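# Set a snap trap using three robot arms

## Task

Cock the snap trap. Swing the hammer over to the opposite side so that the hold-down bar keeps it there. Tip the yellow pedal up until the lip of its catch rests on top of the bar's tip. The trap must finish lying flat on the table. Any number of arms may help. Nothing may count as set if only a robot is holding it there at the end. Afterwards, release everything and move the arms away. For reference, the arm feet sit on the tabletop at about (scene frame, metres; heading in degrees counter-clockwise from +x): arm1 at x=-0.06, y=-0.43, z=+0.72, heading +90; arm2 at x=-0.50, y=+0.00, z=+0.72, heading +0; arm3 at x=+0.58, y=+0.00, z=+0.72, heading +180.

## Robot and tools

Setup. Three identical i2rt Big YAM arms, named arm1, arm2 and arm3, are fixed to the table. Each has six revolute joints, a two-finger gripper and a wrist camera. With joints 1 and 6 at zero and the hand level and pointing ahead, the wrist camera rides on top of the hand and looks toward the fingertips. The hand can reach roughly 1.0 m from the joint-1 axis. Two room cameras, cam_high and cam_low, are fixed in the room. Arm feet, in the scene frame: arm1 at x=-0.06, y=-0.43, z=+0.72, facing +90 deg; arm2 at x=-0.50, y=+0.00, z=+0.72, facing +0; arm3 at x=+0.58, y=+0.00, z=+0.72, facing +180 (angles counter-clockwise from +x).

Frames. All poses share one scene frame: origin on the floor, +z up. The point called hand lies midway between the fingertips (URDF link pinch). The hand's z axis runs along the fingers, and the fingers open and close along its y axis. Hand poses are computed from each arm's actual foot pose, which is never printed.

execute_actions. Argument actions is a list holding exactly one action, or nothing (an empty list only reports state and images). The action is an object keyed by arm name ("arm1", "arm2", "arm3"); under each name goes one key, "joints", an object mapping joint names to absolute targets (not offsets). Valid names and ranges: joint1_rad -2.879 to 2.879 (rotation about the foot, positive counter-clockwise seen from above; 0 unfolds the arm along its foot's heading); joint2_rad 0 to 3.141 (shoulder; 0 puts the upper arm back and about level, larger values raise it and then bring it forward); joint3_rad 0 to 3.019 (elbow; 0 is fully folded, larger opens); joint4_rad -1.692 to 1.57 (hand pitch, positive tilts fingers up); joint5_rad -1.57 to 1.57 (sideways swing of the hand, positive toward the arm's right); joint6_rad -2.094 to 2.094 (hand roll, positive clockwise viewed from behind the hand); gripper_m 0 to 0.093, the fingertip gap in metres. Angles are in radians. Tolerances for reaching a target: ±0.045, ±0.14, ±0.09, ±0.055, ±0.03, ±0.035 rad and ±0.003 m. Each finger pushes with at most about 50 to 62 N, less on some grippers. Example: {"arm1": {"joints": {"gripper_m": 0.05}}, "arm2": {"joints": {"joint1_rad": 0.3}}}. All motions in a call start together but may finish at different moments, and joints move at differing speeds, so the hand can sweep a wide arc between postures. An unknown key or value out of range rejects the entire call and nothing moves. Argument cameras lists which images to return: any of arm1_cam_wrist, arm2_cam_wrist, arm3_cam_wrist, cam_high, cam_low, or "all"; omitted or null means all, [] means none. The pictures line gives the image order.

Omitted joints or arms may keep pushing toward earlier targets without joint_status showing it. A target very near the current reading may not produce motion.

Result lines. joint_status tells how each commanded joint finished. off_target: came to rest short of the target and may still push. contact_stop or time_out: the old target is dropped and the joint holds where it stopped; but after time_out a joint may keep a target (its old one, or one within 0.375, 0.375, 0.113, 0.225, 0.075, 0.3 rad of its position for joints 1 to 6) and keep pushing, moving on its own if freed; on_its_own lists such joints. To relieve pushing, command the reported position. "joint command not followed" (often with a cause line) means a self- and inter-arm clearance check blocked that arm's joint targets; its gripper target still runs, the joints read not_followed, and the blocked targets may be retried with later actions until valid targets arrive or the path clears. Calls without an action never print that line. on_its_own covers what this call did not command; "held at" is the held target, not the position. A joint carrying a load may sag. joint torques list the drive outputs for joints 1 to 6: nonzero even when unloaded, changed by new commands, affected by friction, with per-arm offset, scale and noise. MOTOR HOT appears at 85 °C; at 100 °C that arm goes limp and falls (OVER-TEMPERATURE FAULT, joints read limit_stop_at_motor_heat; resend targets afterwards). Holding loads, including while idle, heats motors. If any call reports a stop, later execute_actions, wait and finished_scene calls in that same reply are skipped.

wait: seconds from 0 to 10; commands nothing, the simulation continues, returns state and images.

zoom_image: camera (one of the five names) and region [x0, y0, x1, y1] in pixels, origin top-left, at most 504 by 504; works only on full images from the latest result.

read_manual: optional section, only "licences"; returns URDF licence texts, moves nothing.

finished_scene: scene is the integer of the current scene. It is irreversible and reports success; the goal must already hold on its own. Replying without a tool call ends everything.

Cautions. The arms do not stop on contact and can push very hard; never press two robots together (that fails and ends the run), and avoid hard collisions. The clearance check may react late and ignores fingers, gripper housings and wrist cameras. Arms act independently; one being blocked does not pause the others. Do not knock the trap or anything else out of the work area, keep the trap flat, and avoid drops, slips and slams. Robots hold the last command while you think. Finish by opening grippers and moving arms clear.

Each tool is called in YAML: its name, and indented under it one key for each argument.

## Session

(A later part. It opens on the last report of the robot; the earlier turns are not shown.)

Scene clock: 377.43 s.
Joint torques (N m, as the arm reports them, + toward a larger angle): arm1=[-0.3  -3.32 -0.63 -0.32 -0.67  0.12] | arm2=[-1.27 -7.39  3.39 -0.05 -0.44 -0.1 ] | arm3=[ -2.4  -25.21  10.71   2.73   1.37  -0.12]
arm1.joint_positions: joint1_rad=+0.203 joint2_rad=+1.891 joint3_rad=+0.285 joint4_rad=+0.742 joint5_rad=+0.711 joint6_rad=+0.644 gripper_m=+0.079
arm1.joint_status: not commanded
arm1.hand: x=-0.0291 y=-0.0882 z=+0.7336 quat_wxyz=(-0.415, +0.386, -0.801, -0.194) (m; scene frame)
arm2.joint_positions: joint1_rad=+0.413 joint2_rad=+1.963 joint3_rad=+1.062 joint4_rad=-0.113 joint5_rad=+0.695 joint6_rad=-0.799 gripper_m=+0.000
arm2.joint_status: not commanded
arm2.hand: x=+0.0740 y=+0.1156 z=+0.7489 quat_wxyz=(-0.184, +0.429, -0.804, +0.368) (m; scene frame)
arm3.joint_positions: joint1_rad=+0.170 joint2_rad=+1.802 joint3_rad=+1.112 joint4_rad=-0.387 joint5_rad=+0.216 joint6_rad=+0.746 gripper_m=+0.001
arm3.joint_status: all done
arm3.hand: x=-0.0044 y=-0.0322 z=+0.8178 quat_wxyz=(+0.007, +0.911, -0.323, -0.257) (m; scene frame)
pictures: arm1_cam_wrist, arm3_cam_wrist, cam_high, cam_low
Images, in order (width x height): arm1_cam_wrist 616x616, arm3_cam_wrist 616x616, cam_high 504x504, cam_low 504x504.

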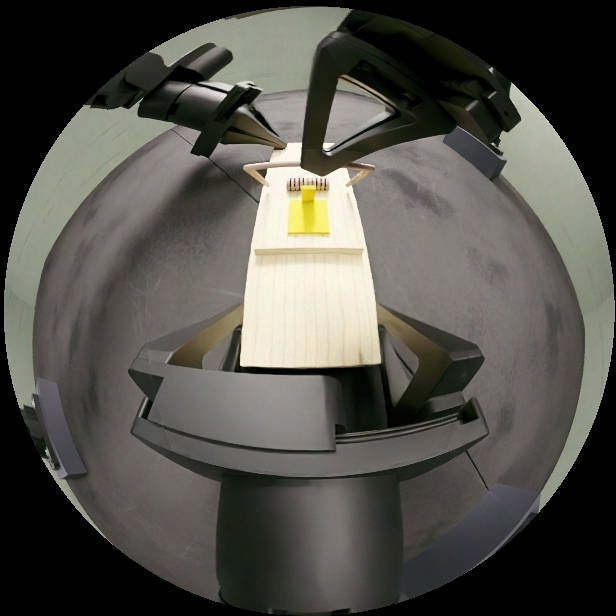

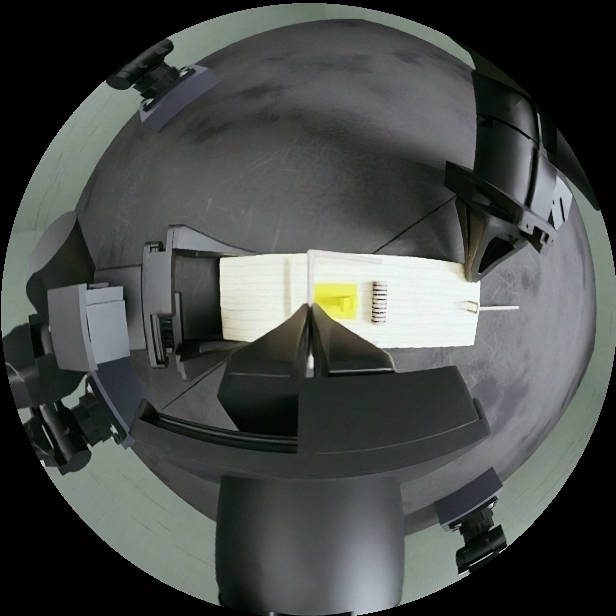

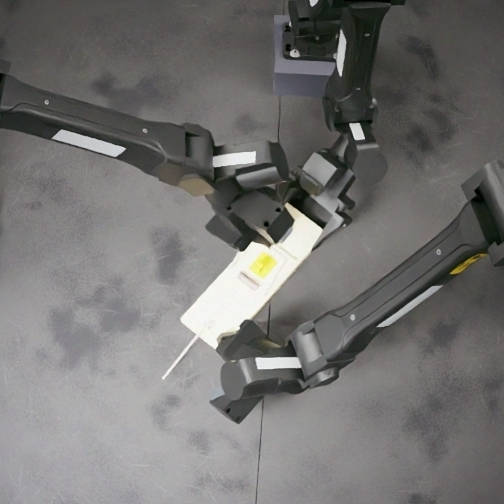

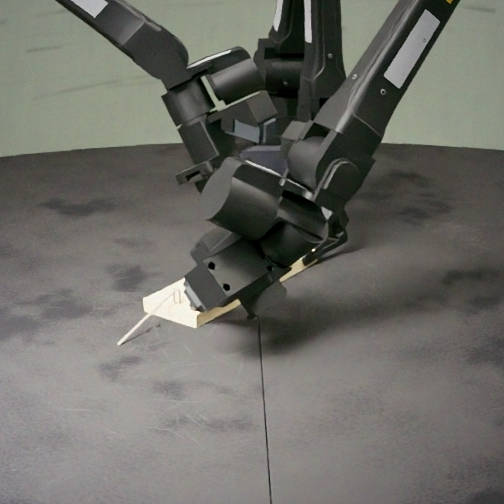

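execute_actions:
  actions:
    - {"arm3": {"joints": {"joint1_rad": -0.038, "joint2_rad": 1.716, "joint3_rad": 0.883, "joint4_rad": -0.379, "joint5_rad": 0.195, "joint6_rad": 0.627}}, "arm1": {"joints": {"joint1_rad": 0.22, "joint2_rad": 1.968, "joint3_rad": 0.24}}}
  cameras: ["arm1_cam_wrist", "arm3_cam_wrist", "cam_high", "arm2_cam_wrist"]

Scene clock: 401.77 s.
Joint torques (N m, as the arm reports them, + toward a larger angle): arm1=[-0.35 -2.88 -2.35 -0.24 -0.72  0.15] | arm2=[-0.98 -7.28  3.42 -0.07 -0.43 -0.11] | arm3=[ -4.41 -12.88   3.2   -0.16   2.05  -0.09]
arm1.joint_positions: joint1_rad=+0.204 joint2_rad=+1.892 joint3_rad=+0.285 joint4_rad=+0.742 joint5_rad=+0.712 joint6_rad=+0.645 gripper_m=+0.079
arm1.joint_status: all done
arm1.hand: x=-0.0292 y=-0.0884 z=+0.7335 quat_wxyz=(-0.415, +0.386, -0.801, -0.194) (m; scene frame)
arm2.joint_positions: joint1_rad=+0.413 joint2_rad=+1.963 joint3_rad=+1.062 joint4_rad=-0.113 joint5_rad=+0.695 joint6_rad=-0.799 gripper_m=+0.000
arm2.joint_status: not commanded
arm2.hand: x=+0.0740 y=+0.1156 z=+0.7489 quat_wxyz=(-0.184, +0.429, -0.804, +0.368) (m; scene frame)
arm3.joint_positions: joint1_rad=+0.022 joint2_rad=+1.669 joint3_rad=+0.938 joint4_rad=-0.344 joint5_rad=+0.154 joint6_rad=+0.633 gripper_m=+0.001
arm3.joint_status: joint1_rad time_out (moved -0.148 of -0.208); joint5_rad time_out (moved -0.062 of -0.021); the others done
arm3.on_its_own: joint1_rad reads +0.022 and still pushes toward -0.038 since a time_out; joint5_rad reads +0.154 and still pushes toward +0.195 since a time_out
arm3.hand: x=+0.0539 y=+0.0422 z=+0.8219 quat_wxyz=(+0.002, +0.910, -0.333, -0.249) (m; scene frame)
pictures: arm1_cam_wrist, arm2_cam_wrist, arm3_cam_wrist, cam_high
Images, in order (width x height): arm1_cam_wrist 616x616, arm2_cam_wrist 616x616, arm3_cam_wrist 616x616, cam_high 504x504.

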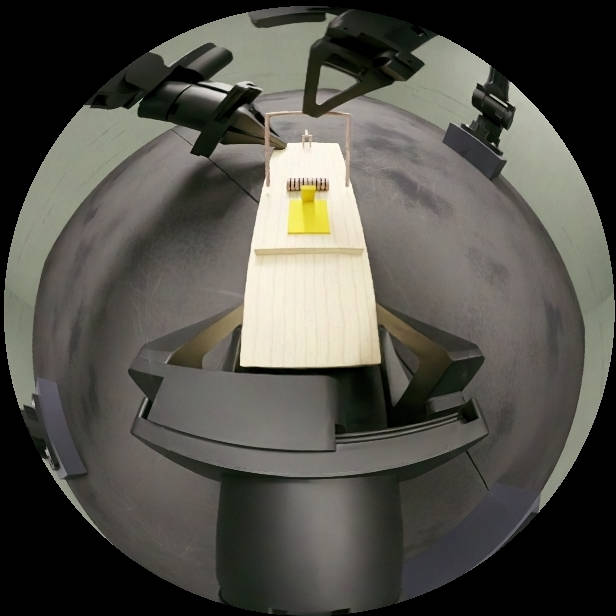

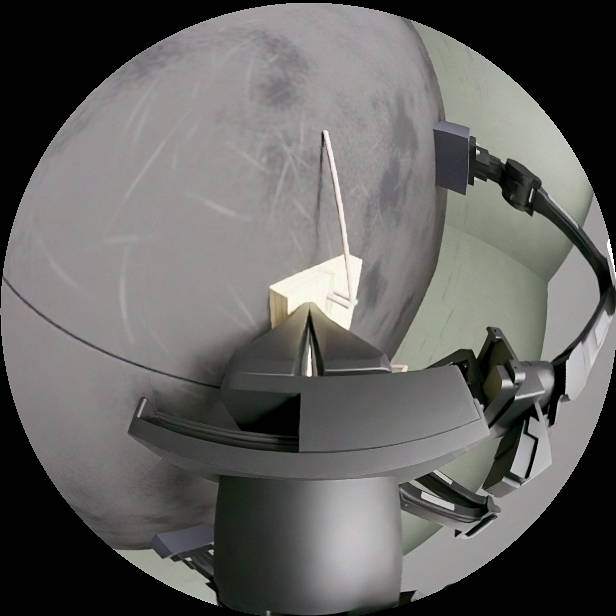

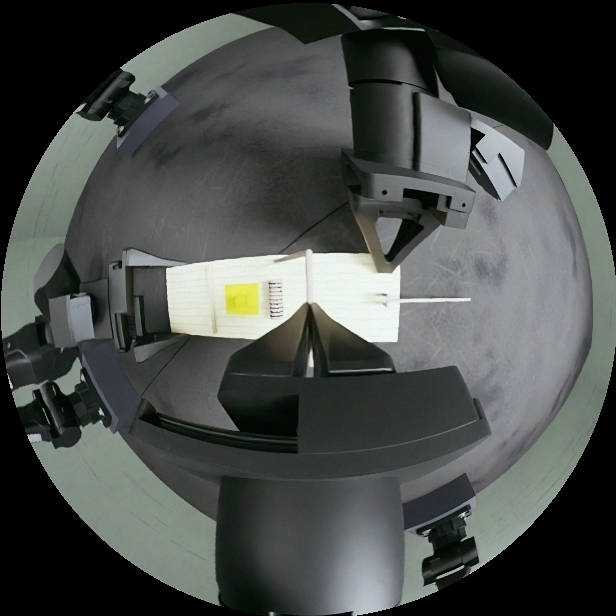

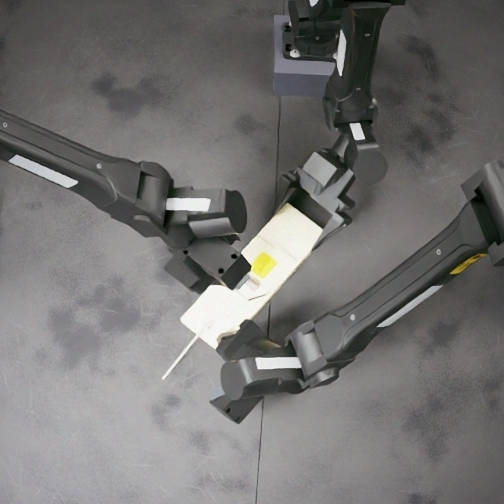

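execute_actions:
  actions:
    - {"arm3": {"joints": {"joint1_rad": -0.065, "joint2_rad": 1.874, "joint3_rad": 0.756, "joint4_rad": -0.138, "joint5_rad": 0.112, "joint6_rad": 0.563}}, "arm2": {"joints": {"joint1_rad": 0.44, "joint2_rad": 1.783, "joint3_rad": 0.915, "joint4_rad": -0.14, "joint5_rad": 0.697}}}

Scene clock: 431.93 s.
Joint torques (N m, as the arm reports them, + toward a larger angle): arm1=[-0.18 -3.01 -2.31 -0.31 -0.67  0.1 ] | arm2=[-0.71 -9.85  7.67  1.02  0.28 -0.09] | arm3=[-1.42 -8.    0.5  -0.33  0.32 -0.1 ]
arm1.joint_positions: joint1_rad=+0.204 joint2_rad=+1.892 joint3_rad=+0.285 joint4_rad=+0.742 joint5_rad=+0.712 joint6_rad=+0.645 gripper_m=+0.079
arm1.joint_status: not commanded
arm1.hand: x=-0.0292 y=-0.0884 z=+0.7335 quat_wxyz=(-0.415, +0.386, -0.801, -0.194) (m; scene frame)
arm2.joint_positions: joint1_rad=+0.435 joint2_rad=+1.780 joint3_rad=+0.899 joint4_rad=-0.141 joint5_rad=+0.699 joint6_rad=-0.800 gripper_m=+0.000
arm2.joint_status: all done
arm2.hand: x=+0.0188 y=+0.1045 z=+0.7862 quat_wxyz=(-0.184, +0.439, -0.799, +0.368) (m; scene frame)
arm3.joint_positions: joint1_rad=-0.044 joint2_rad=+1.768 joint3_rad=+0.826 joint4_rad=-0.097 joint5_rad=+0.110 joint6_rad=+0.570 gripper_m=+0.001
arm3.joint_status: all done
arm3.hand: x=+0.0733 y=+0.0676 z=+0.7595 quat_wxyz=(+0.011, +0.908, -0.329, -0.261) (m; scene frame)
pictures: arm1_cam_wrist, arm2_cam_wrist, arm3_cam_wrist, cam_high, cam_low
Images, in order (width x height): arm1_cam_wrist 616x616, arm2_cam_wrist 616x616, arm3_cam_wrist 616x616, cam_high 504x504, cam_low 504x504.

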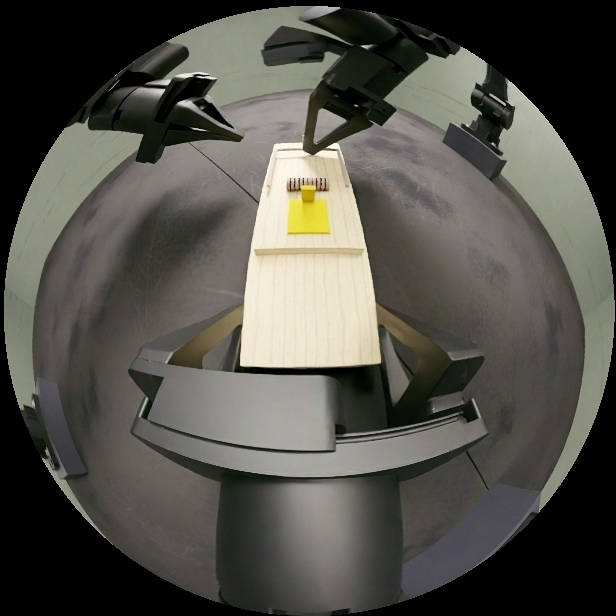

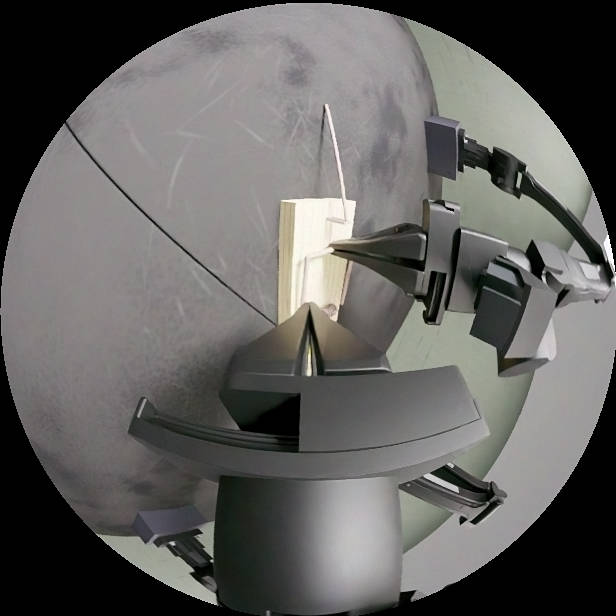

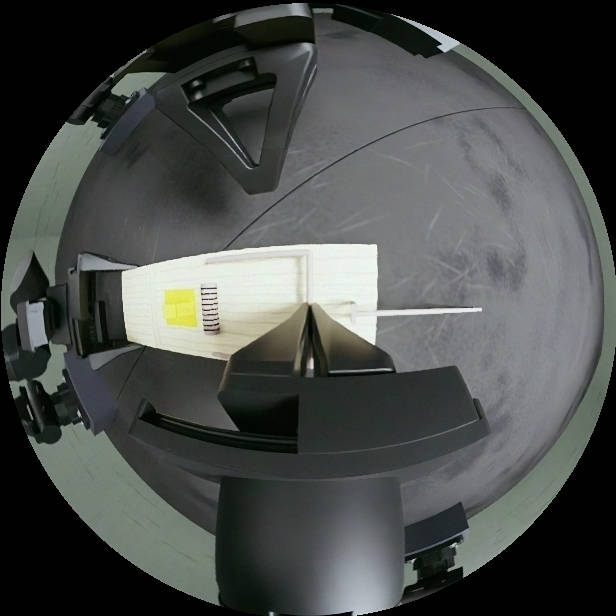

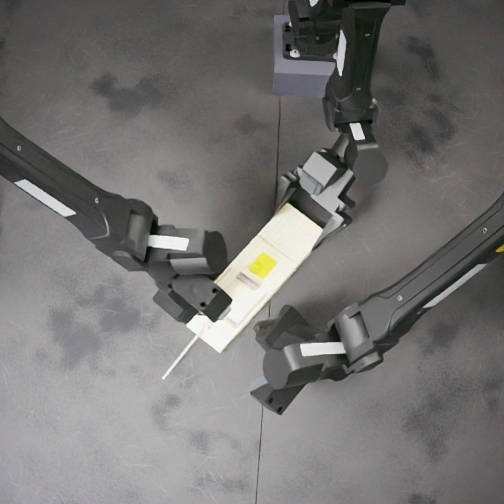

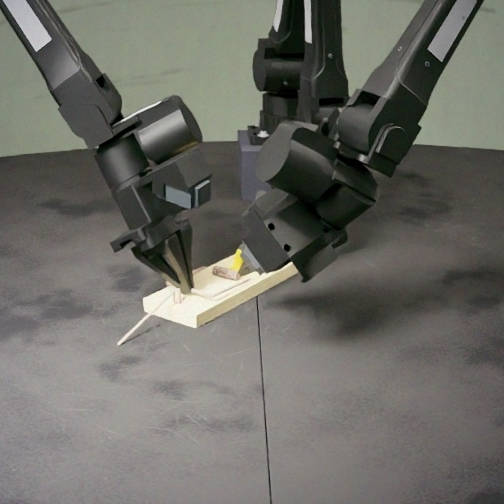

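execute_actions:
  actions:
    - {"arm2": {"joints": {"joint1_rad": 0.376, "joint2_rad": 1.896, "joint3_rad": 1.006, "joint4_rad": -0.083}}, "arm1": {"joints": {"joint1_rad": 0.209, "joint3_rad": 0.262}}}
  cameras: ["arm1_cam_wrist", "arm2_cam_wrist", "arm3_cam_wrist", "cam_low"]

zoom_image:
  camera: "arm1_cam_wrist"
  region: [230, 90, 370, 200]

zoom_image:
  camera: "arm3_cam_wrist"
  region: [190, 200, 390, 350]

Scene clock: 451.43 s.
Joint torques (N m, as the arm reports them, + toward a larger angle): arm1=[-0.51 -2.69 -0.63 -0.24 -0.69  0.13] | arm2=[ -0.96 -11.55   8.74   1.57   0.25  -0.1 ] | arm3=[-1.44 -8.01  0.5  -0.32  0.31 -0.09]
arm1.joint_positions: joint1_rad=+0.204 joint2_rad=+1.892 joint3_rad=+0.285 joint4_rad=+0.742 joint5_rad=+0.712 joint6_rad=+0.645 gripper_m=+0.079
arm1.joint_status: all done
arm1.hand: x=-0.0292 y=-0.0884 z=+0.7335 quat_wxyz=(-0.415, +0.386, -0.801, -0.194) (m; scene frame)
arm2.joint_positions: joint1_rad=+0.372 joint2_rad=+1.895 joint3_rad=+0.972 joint4_rad=-0.095 joint5_rad=+0.699 joint6_rad=-0.800 gripper_m=+0.000
arm2.joint_status: all done
arm2.hand: x=+0.0504 y=+0.0813 z=+0.7573 quat_wxyz=(-0.174, +0.413, -0.812, +0.374) (m; scene frame)
arm3.joint_positions: joint1_rad=-0.044 joint2_rad=+1.768 joint3_rad=+0.826 joint4_rad=-0.097 joint5_rad=+0.110 joint6_rad=+0.569 gripper_m=+0.001
arm3.joint_status: not commanded
arm3.hand: x=+0.0733 y=+0.0676 z=+0.7594 quat_wxyz=(+0.010, +0.908, -0.329, -0.261) (m; scene frame)
pictures: arm1_cam_wrist, arm2_cam_wrist, arm3_cam_wrist, cam_low
Images, in order (width x height): arm1_cam_wrist 616x616, arm2_cam_wrist 616x616, arm3_cam_wrist 616x616, cam_low 504x504.

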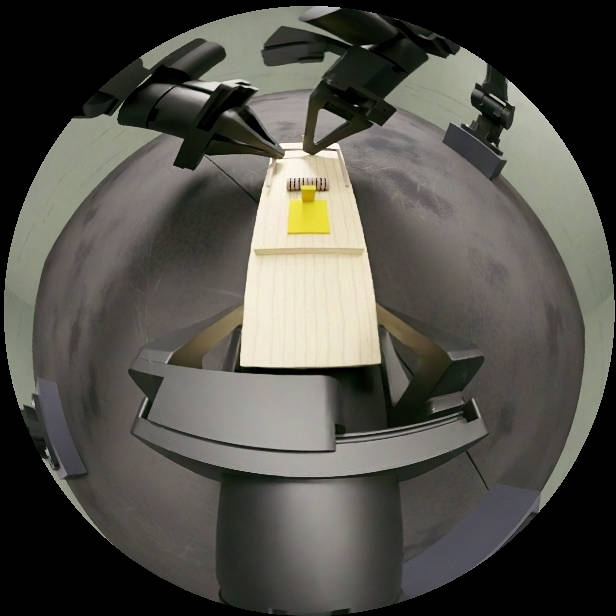

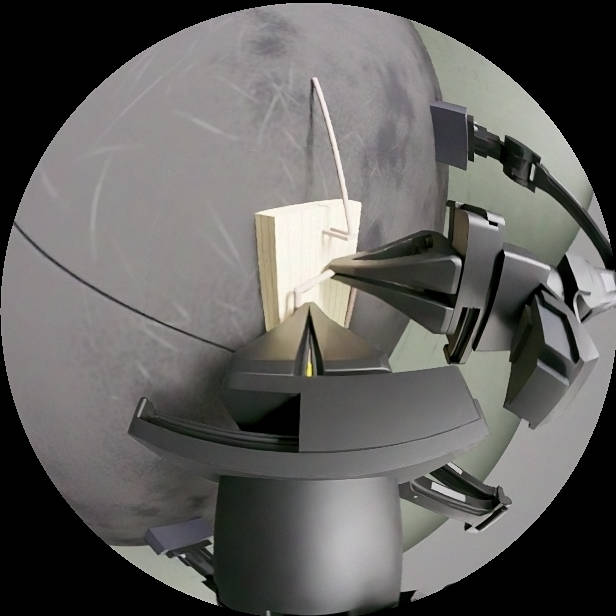

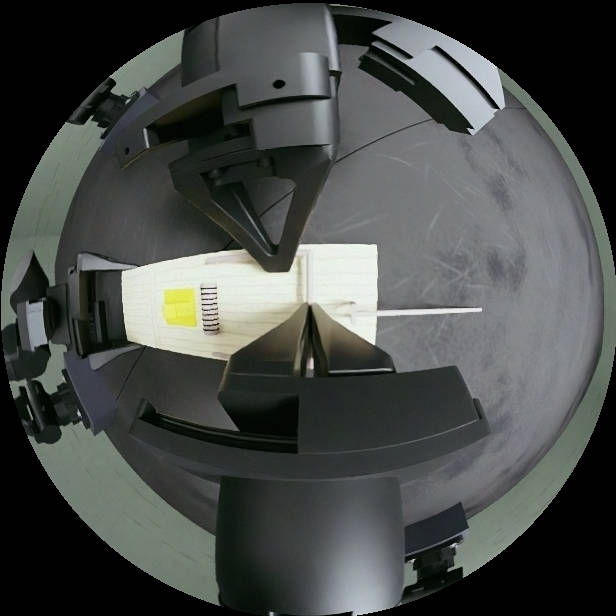

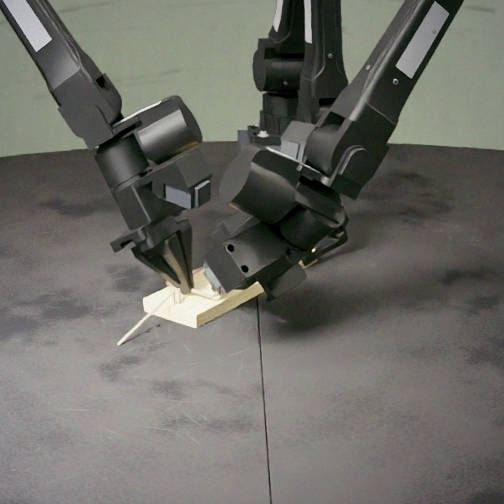

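Region (230, 90, 370, 200) of arm1_cam_wrist's 616x616 image, scaled by 3.600, with more detail than that image has; it fills the top 396 rows of this view, and the rest is white.

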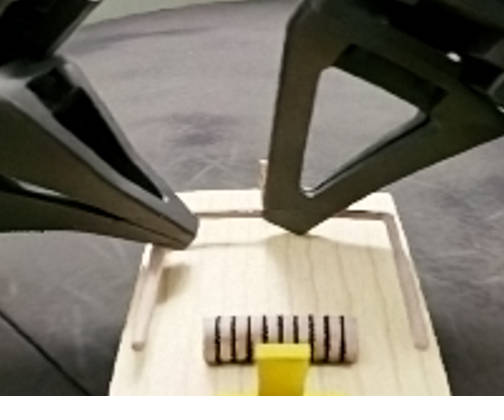

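Region (190, 200, 390, 350) of arm3_cam_wrist's 616x616 image, scaled by 2.520, with more detail than that image has; it fills the top 378 rows of this view, and the rest is white.

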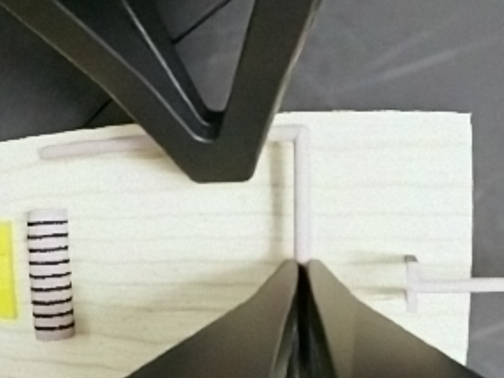

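execute_actions:
  actions:
    - {"arm2": {"joints": {"joint2_rad": 2.022, "joint3_rad": 0.91, "joint4_rad": -0.135}}, "arm3": {"joints": {"joint1_rad": -0.046, "joint2_rad": 1.788, "joint3_rad": 0.84, "joint4_rad": -0.1}}}
  cameras: ["arm1_cam_wrist", "arm3_cam_wrist"]

zoom_image:
  camera: "arm1_cam_wrist"
  region: [230, 90, 370, 200]

Scene clock: 463.40 s.
Joint torques (N m, as the arm reports them, + toward a larger angle): arm1=[-0.67 -2.83 -0.6  -0.3  -0.7   0.13] | arm2=[-0.99 -3.79  1.43 -0.9  -1.23 -0.09] | arm3=[  0.06 -14.84   7.48   1.07   0.32  -0.08]
arm1.joint_positions: joint1_rad=+0.204 joint2_rad=+1.892 joint3_rad=+0.285 joint4_rad=+0.742 joint5_rad=+0.712 joint6_rad=+0.645 gripper_m=+0.079
arm1.joint_status: not commanded
arm1.hand: x=-0.0292 y=-0.0884 z=+0.7335 quat_wxyz=(-0.415, +0.386, -0.801, -0.194) (m; scene frame)
arm2.joint_positions: joint1_rad=+0.371 joint2_rad=+1.914 joint3_rad=+0.972 joint4_rad=-0.095 joint5_rad=+0.731 joint6_rad=-0.800 gripper_m=+0.000
arm2.joint_status: all done
arm2.hand: x=+0.0475 y=+0.0751 z=+0.7504 quat_wxyz=(-0.160, +0.410, -0.810, +0.386) (m; scene frame)
arm3.joint_positions: joint1_rad=-0.044 joint2_rad=+1.767 joint3_rad=+0.827 joint4_rad=-0.089 joint5_rad=+0.110 joint6_rad=+0.569 gripper_m=+0.001
arm3.joint_status: all done
arm3.hand: x=+0.0708 y=+0.0678 z=+0.7613 quat_wxyz=(+0.012, +0.907, -0.328, -0.265) (m; scene frame)
pictures: arm1_cam_wrist, arm3_cam_wrist
Images, in order (width x height): arm1_cam_wrist 616x616, arm3_cam_wrist 616x616.

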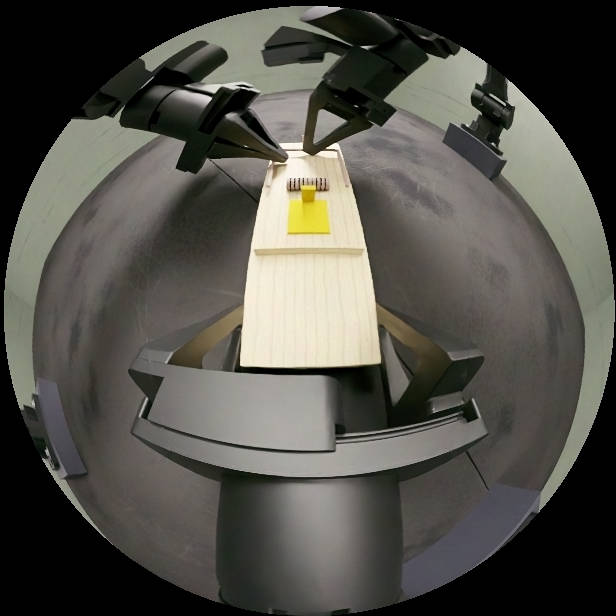

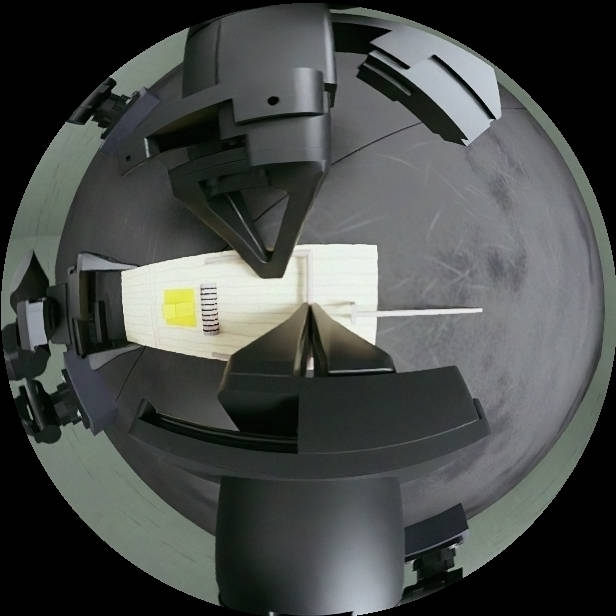

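Region (230, 90, 370, 200) of arm1_cam_wrist's 616x616 image, scaled by 3.600, with more detail than that image has; it fills the top 396 rows of this view, and the rest is white.

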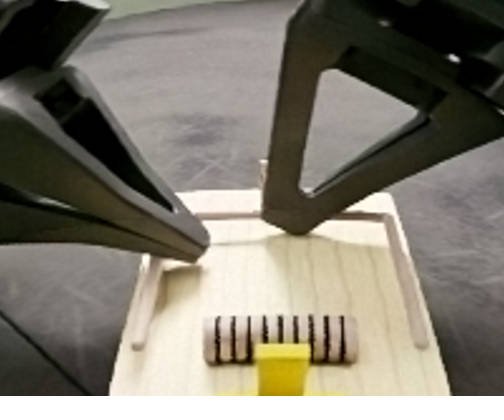

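execute_actions:
  actions:
    - {"arm2": {"joints": {"joint2_rad": 2.042}}, "arm3": {"joints": {"joint1_rad": -0.092, "joint2_rad": 1.607, "joint4_rad": -0.278, "joint5_rad": 0.0, "joint6_rad": 1.2, "gripper_m": 0.035}}}
  cameras: ["arm1_cam_wrist", "arm3_cam_wrist", "cam_high", "cam_low"]

Scene clock: 538.60 s.
Joint torques (N m, as the arm reports them, + toward a larger angle): arm1=[-0.5  -2.92 -0.55 -0.29 -0.73  0.1 ] | arm2=[-0.74 -3.29  1.07 -1.12 -1.48 -0.08] | arm3=[ -0.57 -14.39   8.46   1.02   0.01   0.02]
arm1.joint_positions: joint1_rad=+0.204 joint2_rad=+1.892 joint3_rad=+0.285 joint4_rad=+0.742 joint5_rad=+0.712 joint6_rad=+0.645 gripper_m=+0.079
arm1.joint_status: not commanded
arm1.hand: x=-0.0292 y=-0.0884 z=+0.7335 quat_wxyz=(-0.415, +0.386, -0.801, -0.194) (m; scene frame)
arm2.joint_positions: joint1_rad=+0.368 joint2_rad=+1.926 joint3_rad=+0.975 joint4_rad=-0.091 joint5_rad=+0.736 joint6_rad=-0.800 gripper_m=+0.000
arm2.joint_status: all done
arm2.hand: x=+0.0481 y=+0.0731 z=+0.7463 quat_wxyz=(-0.157, +0.409, -0.810, +0.389) (m; scene frame)
arm3.joint_positions: joint1_rad=-0.082 joint2_rad=+1.596 joint3_rad=+0.828 joint4_rad=-0.267 joint5_rad=+0.005 joint6_rad=+1.192 gripper_m=+0.035
arm3.joint_status: all done
arm3.hand: x=+0.0846 y=+0.0677 z=+0.8215 quat_wxyz=(+0.130, +0.761, -0.595, -0.223) (m; scene frame)
pictures: arm1_cam_wrist, arm3_cam_wrist, cam_high, cam_low
Images, in order (width x height): arm1_cam_wrist 616x616, arm3_cam_wrist 616x616, cam_high 504x504, cam_low 504x504.

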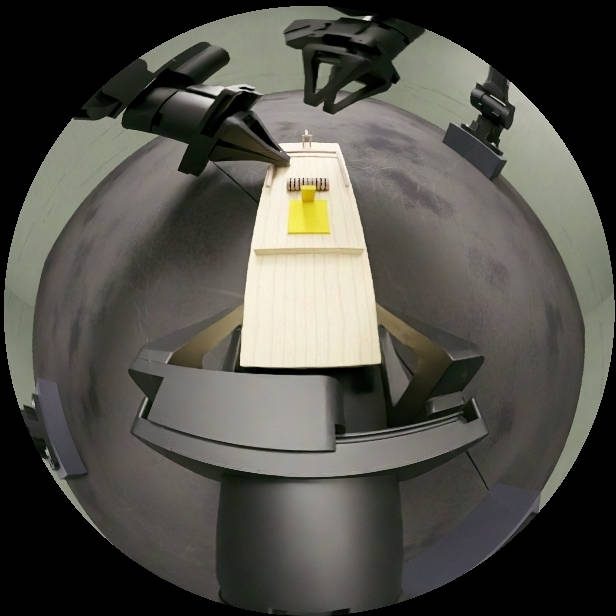

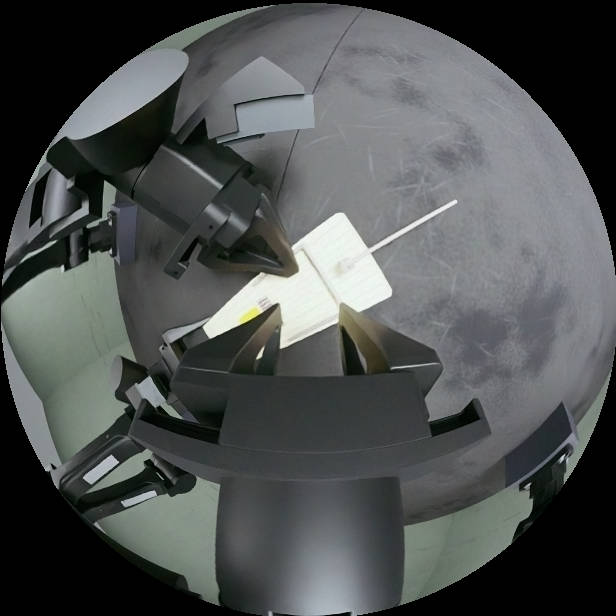

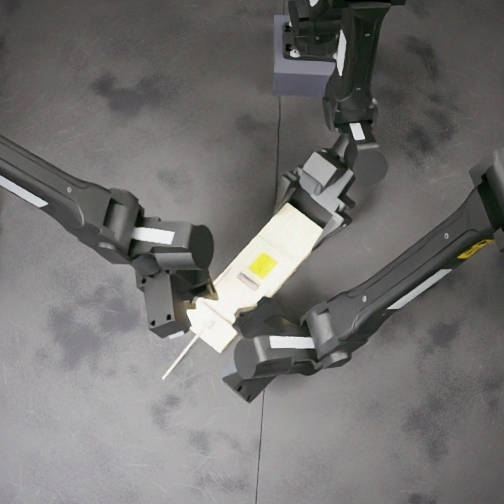

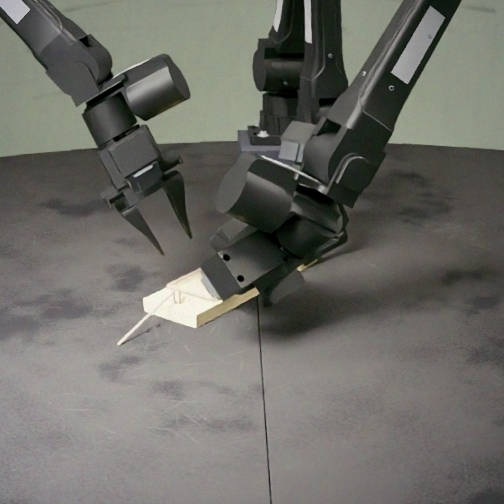

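execute_actions:
  actions: []

Scene clock: 556.37 s.
Joint torques (N m, as the arm reports them, + toward a larger angle): arm1=[-0.67 -3.14 -0.62 -0.24 -0.73  0.1 ] | arm2=[-1.01 -3.19  1.08 -1.11 -1.49 -0.11] | arm3=[ -0.56 -14.37   8.52   0.99   0.01   0.01]
arm1.joint_positions: joint1_rad=+0.204 joint2_rad=+1.892 joint3_rad=+0.285 joint4_rad=+0.742 joint5_rad=+0.712 joint6_rad=+0.645 gripper_m=+0.079
arm1.joint_status: not commanded
arm1.hand: x=-0.0292 y=-0.0884 z=+0.7335 quat_wxyz=(-0.415, +0.386, -0.801, -0.194) (m; scene frame)
arm2.joint_positions: joint1_rad=+0.368 joint2_rad=+1.926 joint3_rad=+0.975 joint4_rad=-0.091 joint5_rad=+0.736 joint6_rad=-0.800 gripper_m=+0.000
arm2.joint_status: all done
arm2.hand: x=+0.0481 y=+0.0731 z=+0.7463 quat_wxyz=(-0.157, +0.409, -0.810, +0.389) (m; scene frame)
arm3.joint_positions: joint1_rad=-0.082 joint2_rad=+1.596 joint3_rad=+0.828 joint4_rad=-0.267 joint5_rad=+0.005 joint6_rad=+1.193 gripper_m=+0.035
arm3.joint_status: all done
arm3.hand: x=+0.0846 y=+0.0677 z=+0.8215 quat_wxyz=(+0.130, +0.761, -0.596, -0.223) (m; scene frame)
pictures: arm1_cam_wrist, arm2_cam_wrist, arm3_cam_wrist, cam_high, cam_low
Images, in order (width x height): arm1_cam_wrist 616x616, arm2_cam_wrist 616x616, arm3_cam_wrist 616x616, cam_high 504x504, cam_low 504x504.

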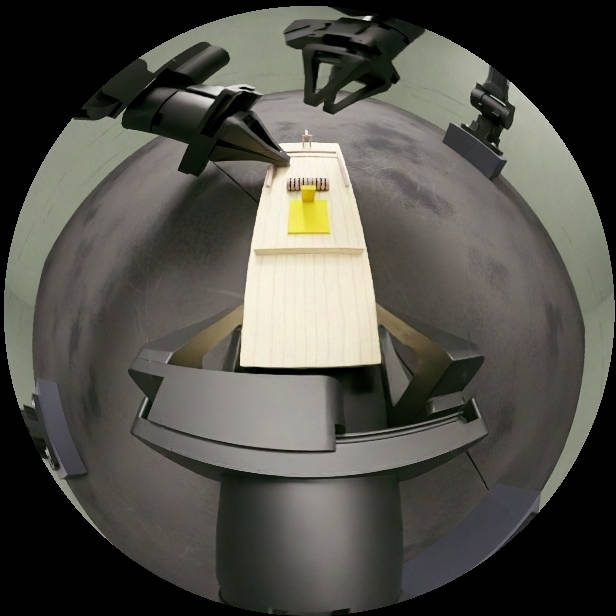

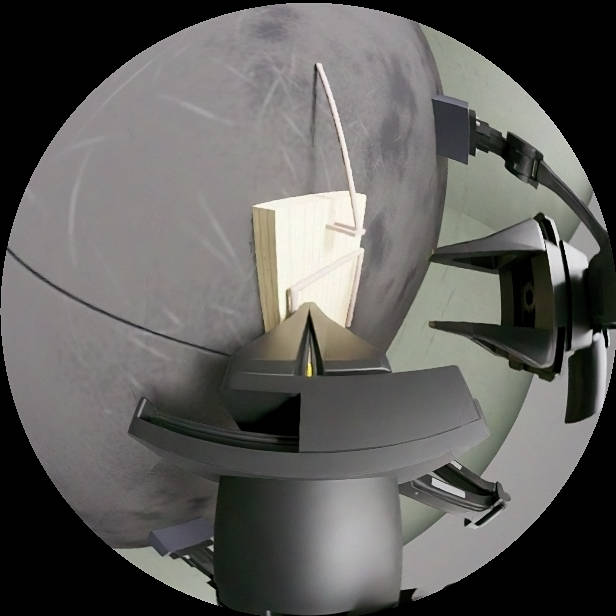

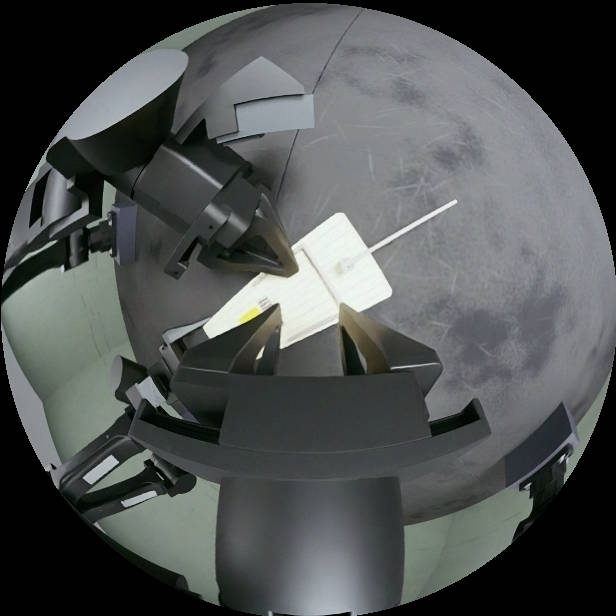

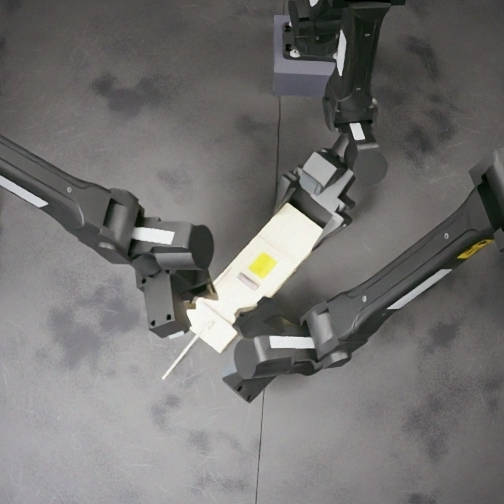

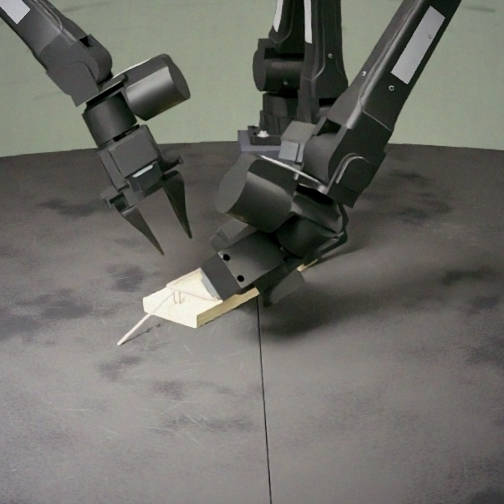

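execute_actions:
  actions:
    - {"arm3":{"joints":{"joint1_rad":-0.415,"joint2_rad":1.80,"joint3_rad":1.093,"joint4_rad":-0.757,"joint5_rad":-0.35,"joint6_rad":1.776,"gripper_m":0.04}},"arm1":{"joints":{"joint2_rad":1.55,"joint3_rad":0.28,"joint4_rad":0.73,"joint6_rad":1.08,"gripper_m":0.093}}}

Scene clock: 677.93 s.
Joint torques (N m, as the arm reports them, + toward a larger angle): arm1=[-0.55 -6.08  4.79  1.73  0.12  0.07] | arm2=[-0.79 -3.37  1.08 -1.06 -1.54 -0.1 ] | arm3=[  1.17 -17.06   9.96   0.02  -0.24   0.02]
arm1.joint_positions: joint1_rad=+0.204 joint2_rad=+1.541 joint3_rad=+0.278 joint4_rad=+0.736 joint5_rad=+0.688 joint6_rad=+1.066 gripper_m=+0.093
arm1.joint_status: all done
arm1.hand: x=-0.0440 y=-0.0416 z=+0.8448 quat_wxyz=(-0.350, +0.143, -0.822, -0.425) (m; scene frame)
arm2.joint_positions: joint1_rad=+0.368 joint2_rad=+1.926 joint3_rad=+0.975 joint4_rad=-0.091 joint5_rad=+0.738 joint6_rad=-0.800 gripper_m=+0.000
arm2.joint_status: not commanded
arm2.hand: x=+0.0481 y=+0.0729 z=+0.7464 quat_wxyz=(-0.156, +0.409, -0.810, +0.389) (m; scene frame)
arm3.joint_positions: joint1_rad=-0.429 joint2_rad=+1.792 joint3_rad=+1.057 joint4_rad=-0.746 joint5_rad=-0.346 joint6_rad=+1.768 gripper_m=+0.040
arm3.joint_status: all done
arm3.hand: x=+0.1315 y=+0.1680 z=+0.7854 quat_wxyz=(+0.160, +0.431, -0.885, +0.073) (m; scene frame)
pictures: arm1_cam_wrist, arm2_cam_wrist, arm3_cam_wrist, cam_high, cam_low
Images, in order (width x height): arm1_cam_wrist 616x616, arm2_cam_wrist 616x616, arm3_cam_wrist 616x616, cam_high 504x504, cam_low 504x504.

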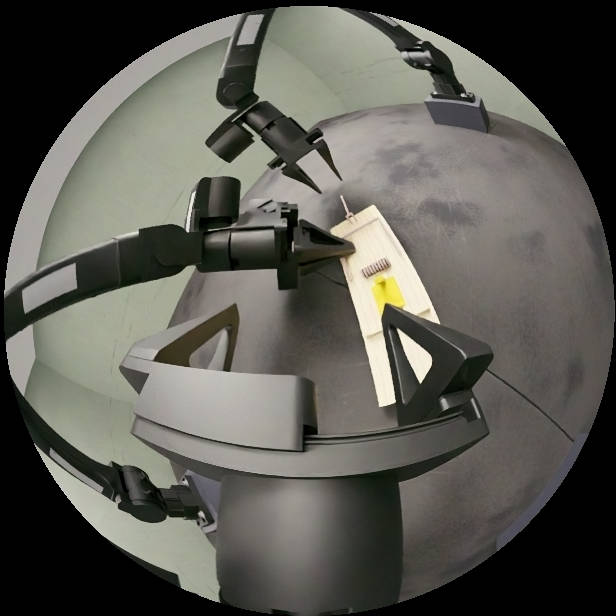

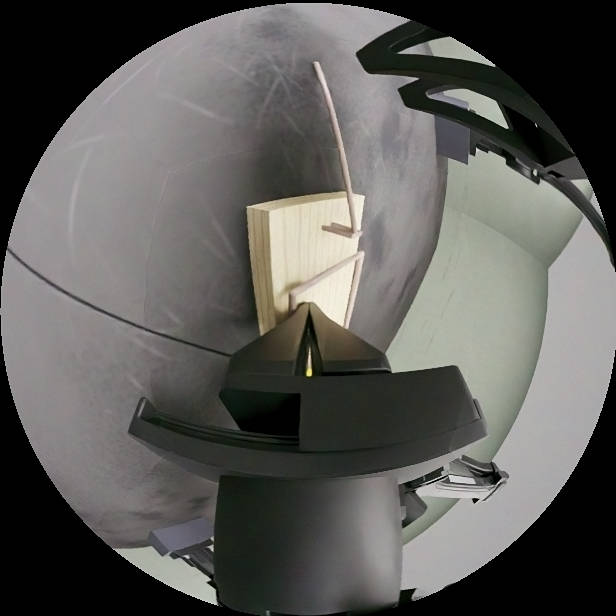

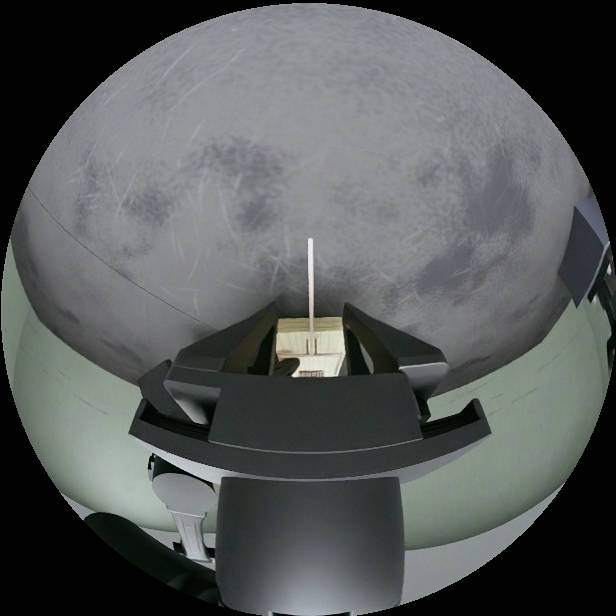

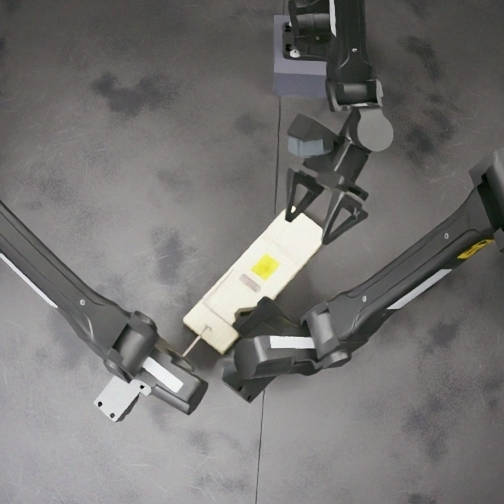

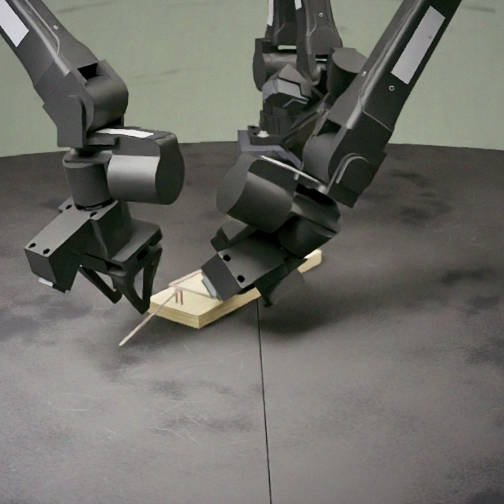

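zoom_image:
  camera: "arm3_cam_wrist"
  region: [230, 220, 390, 380]

zoom_image:
  camera: "cam_high"
  region: [150, 180, 370, 400]

Region (230, 220, 390, 380) of arm3_cam_wrist's 616x616 image, scaled by 3.150, with more detail than that image has.

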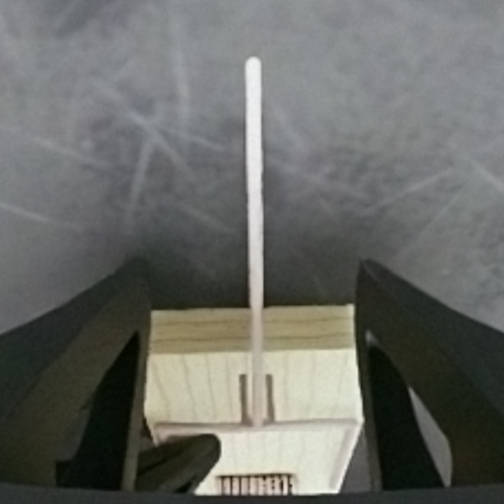

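Region (150, 180, 370, 400) of cam_high's 504x504 image, scaled by 2.291, with more detail than that image has.

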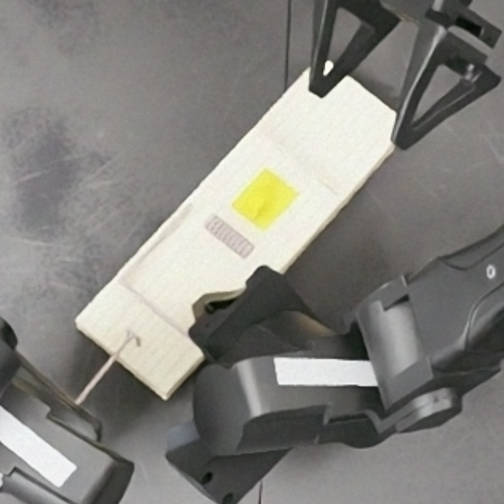

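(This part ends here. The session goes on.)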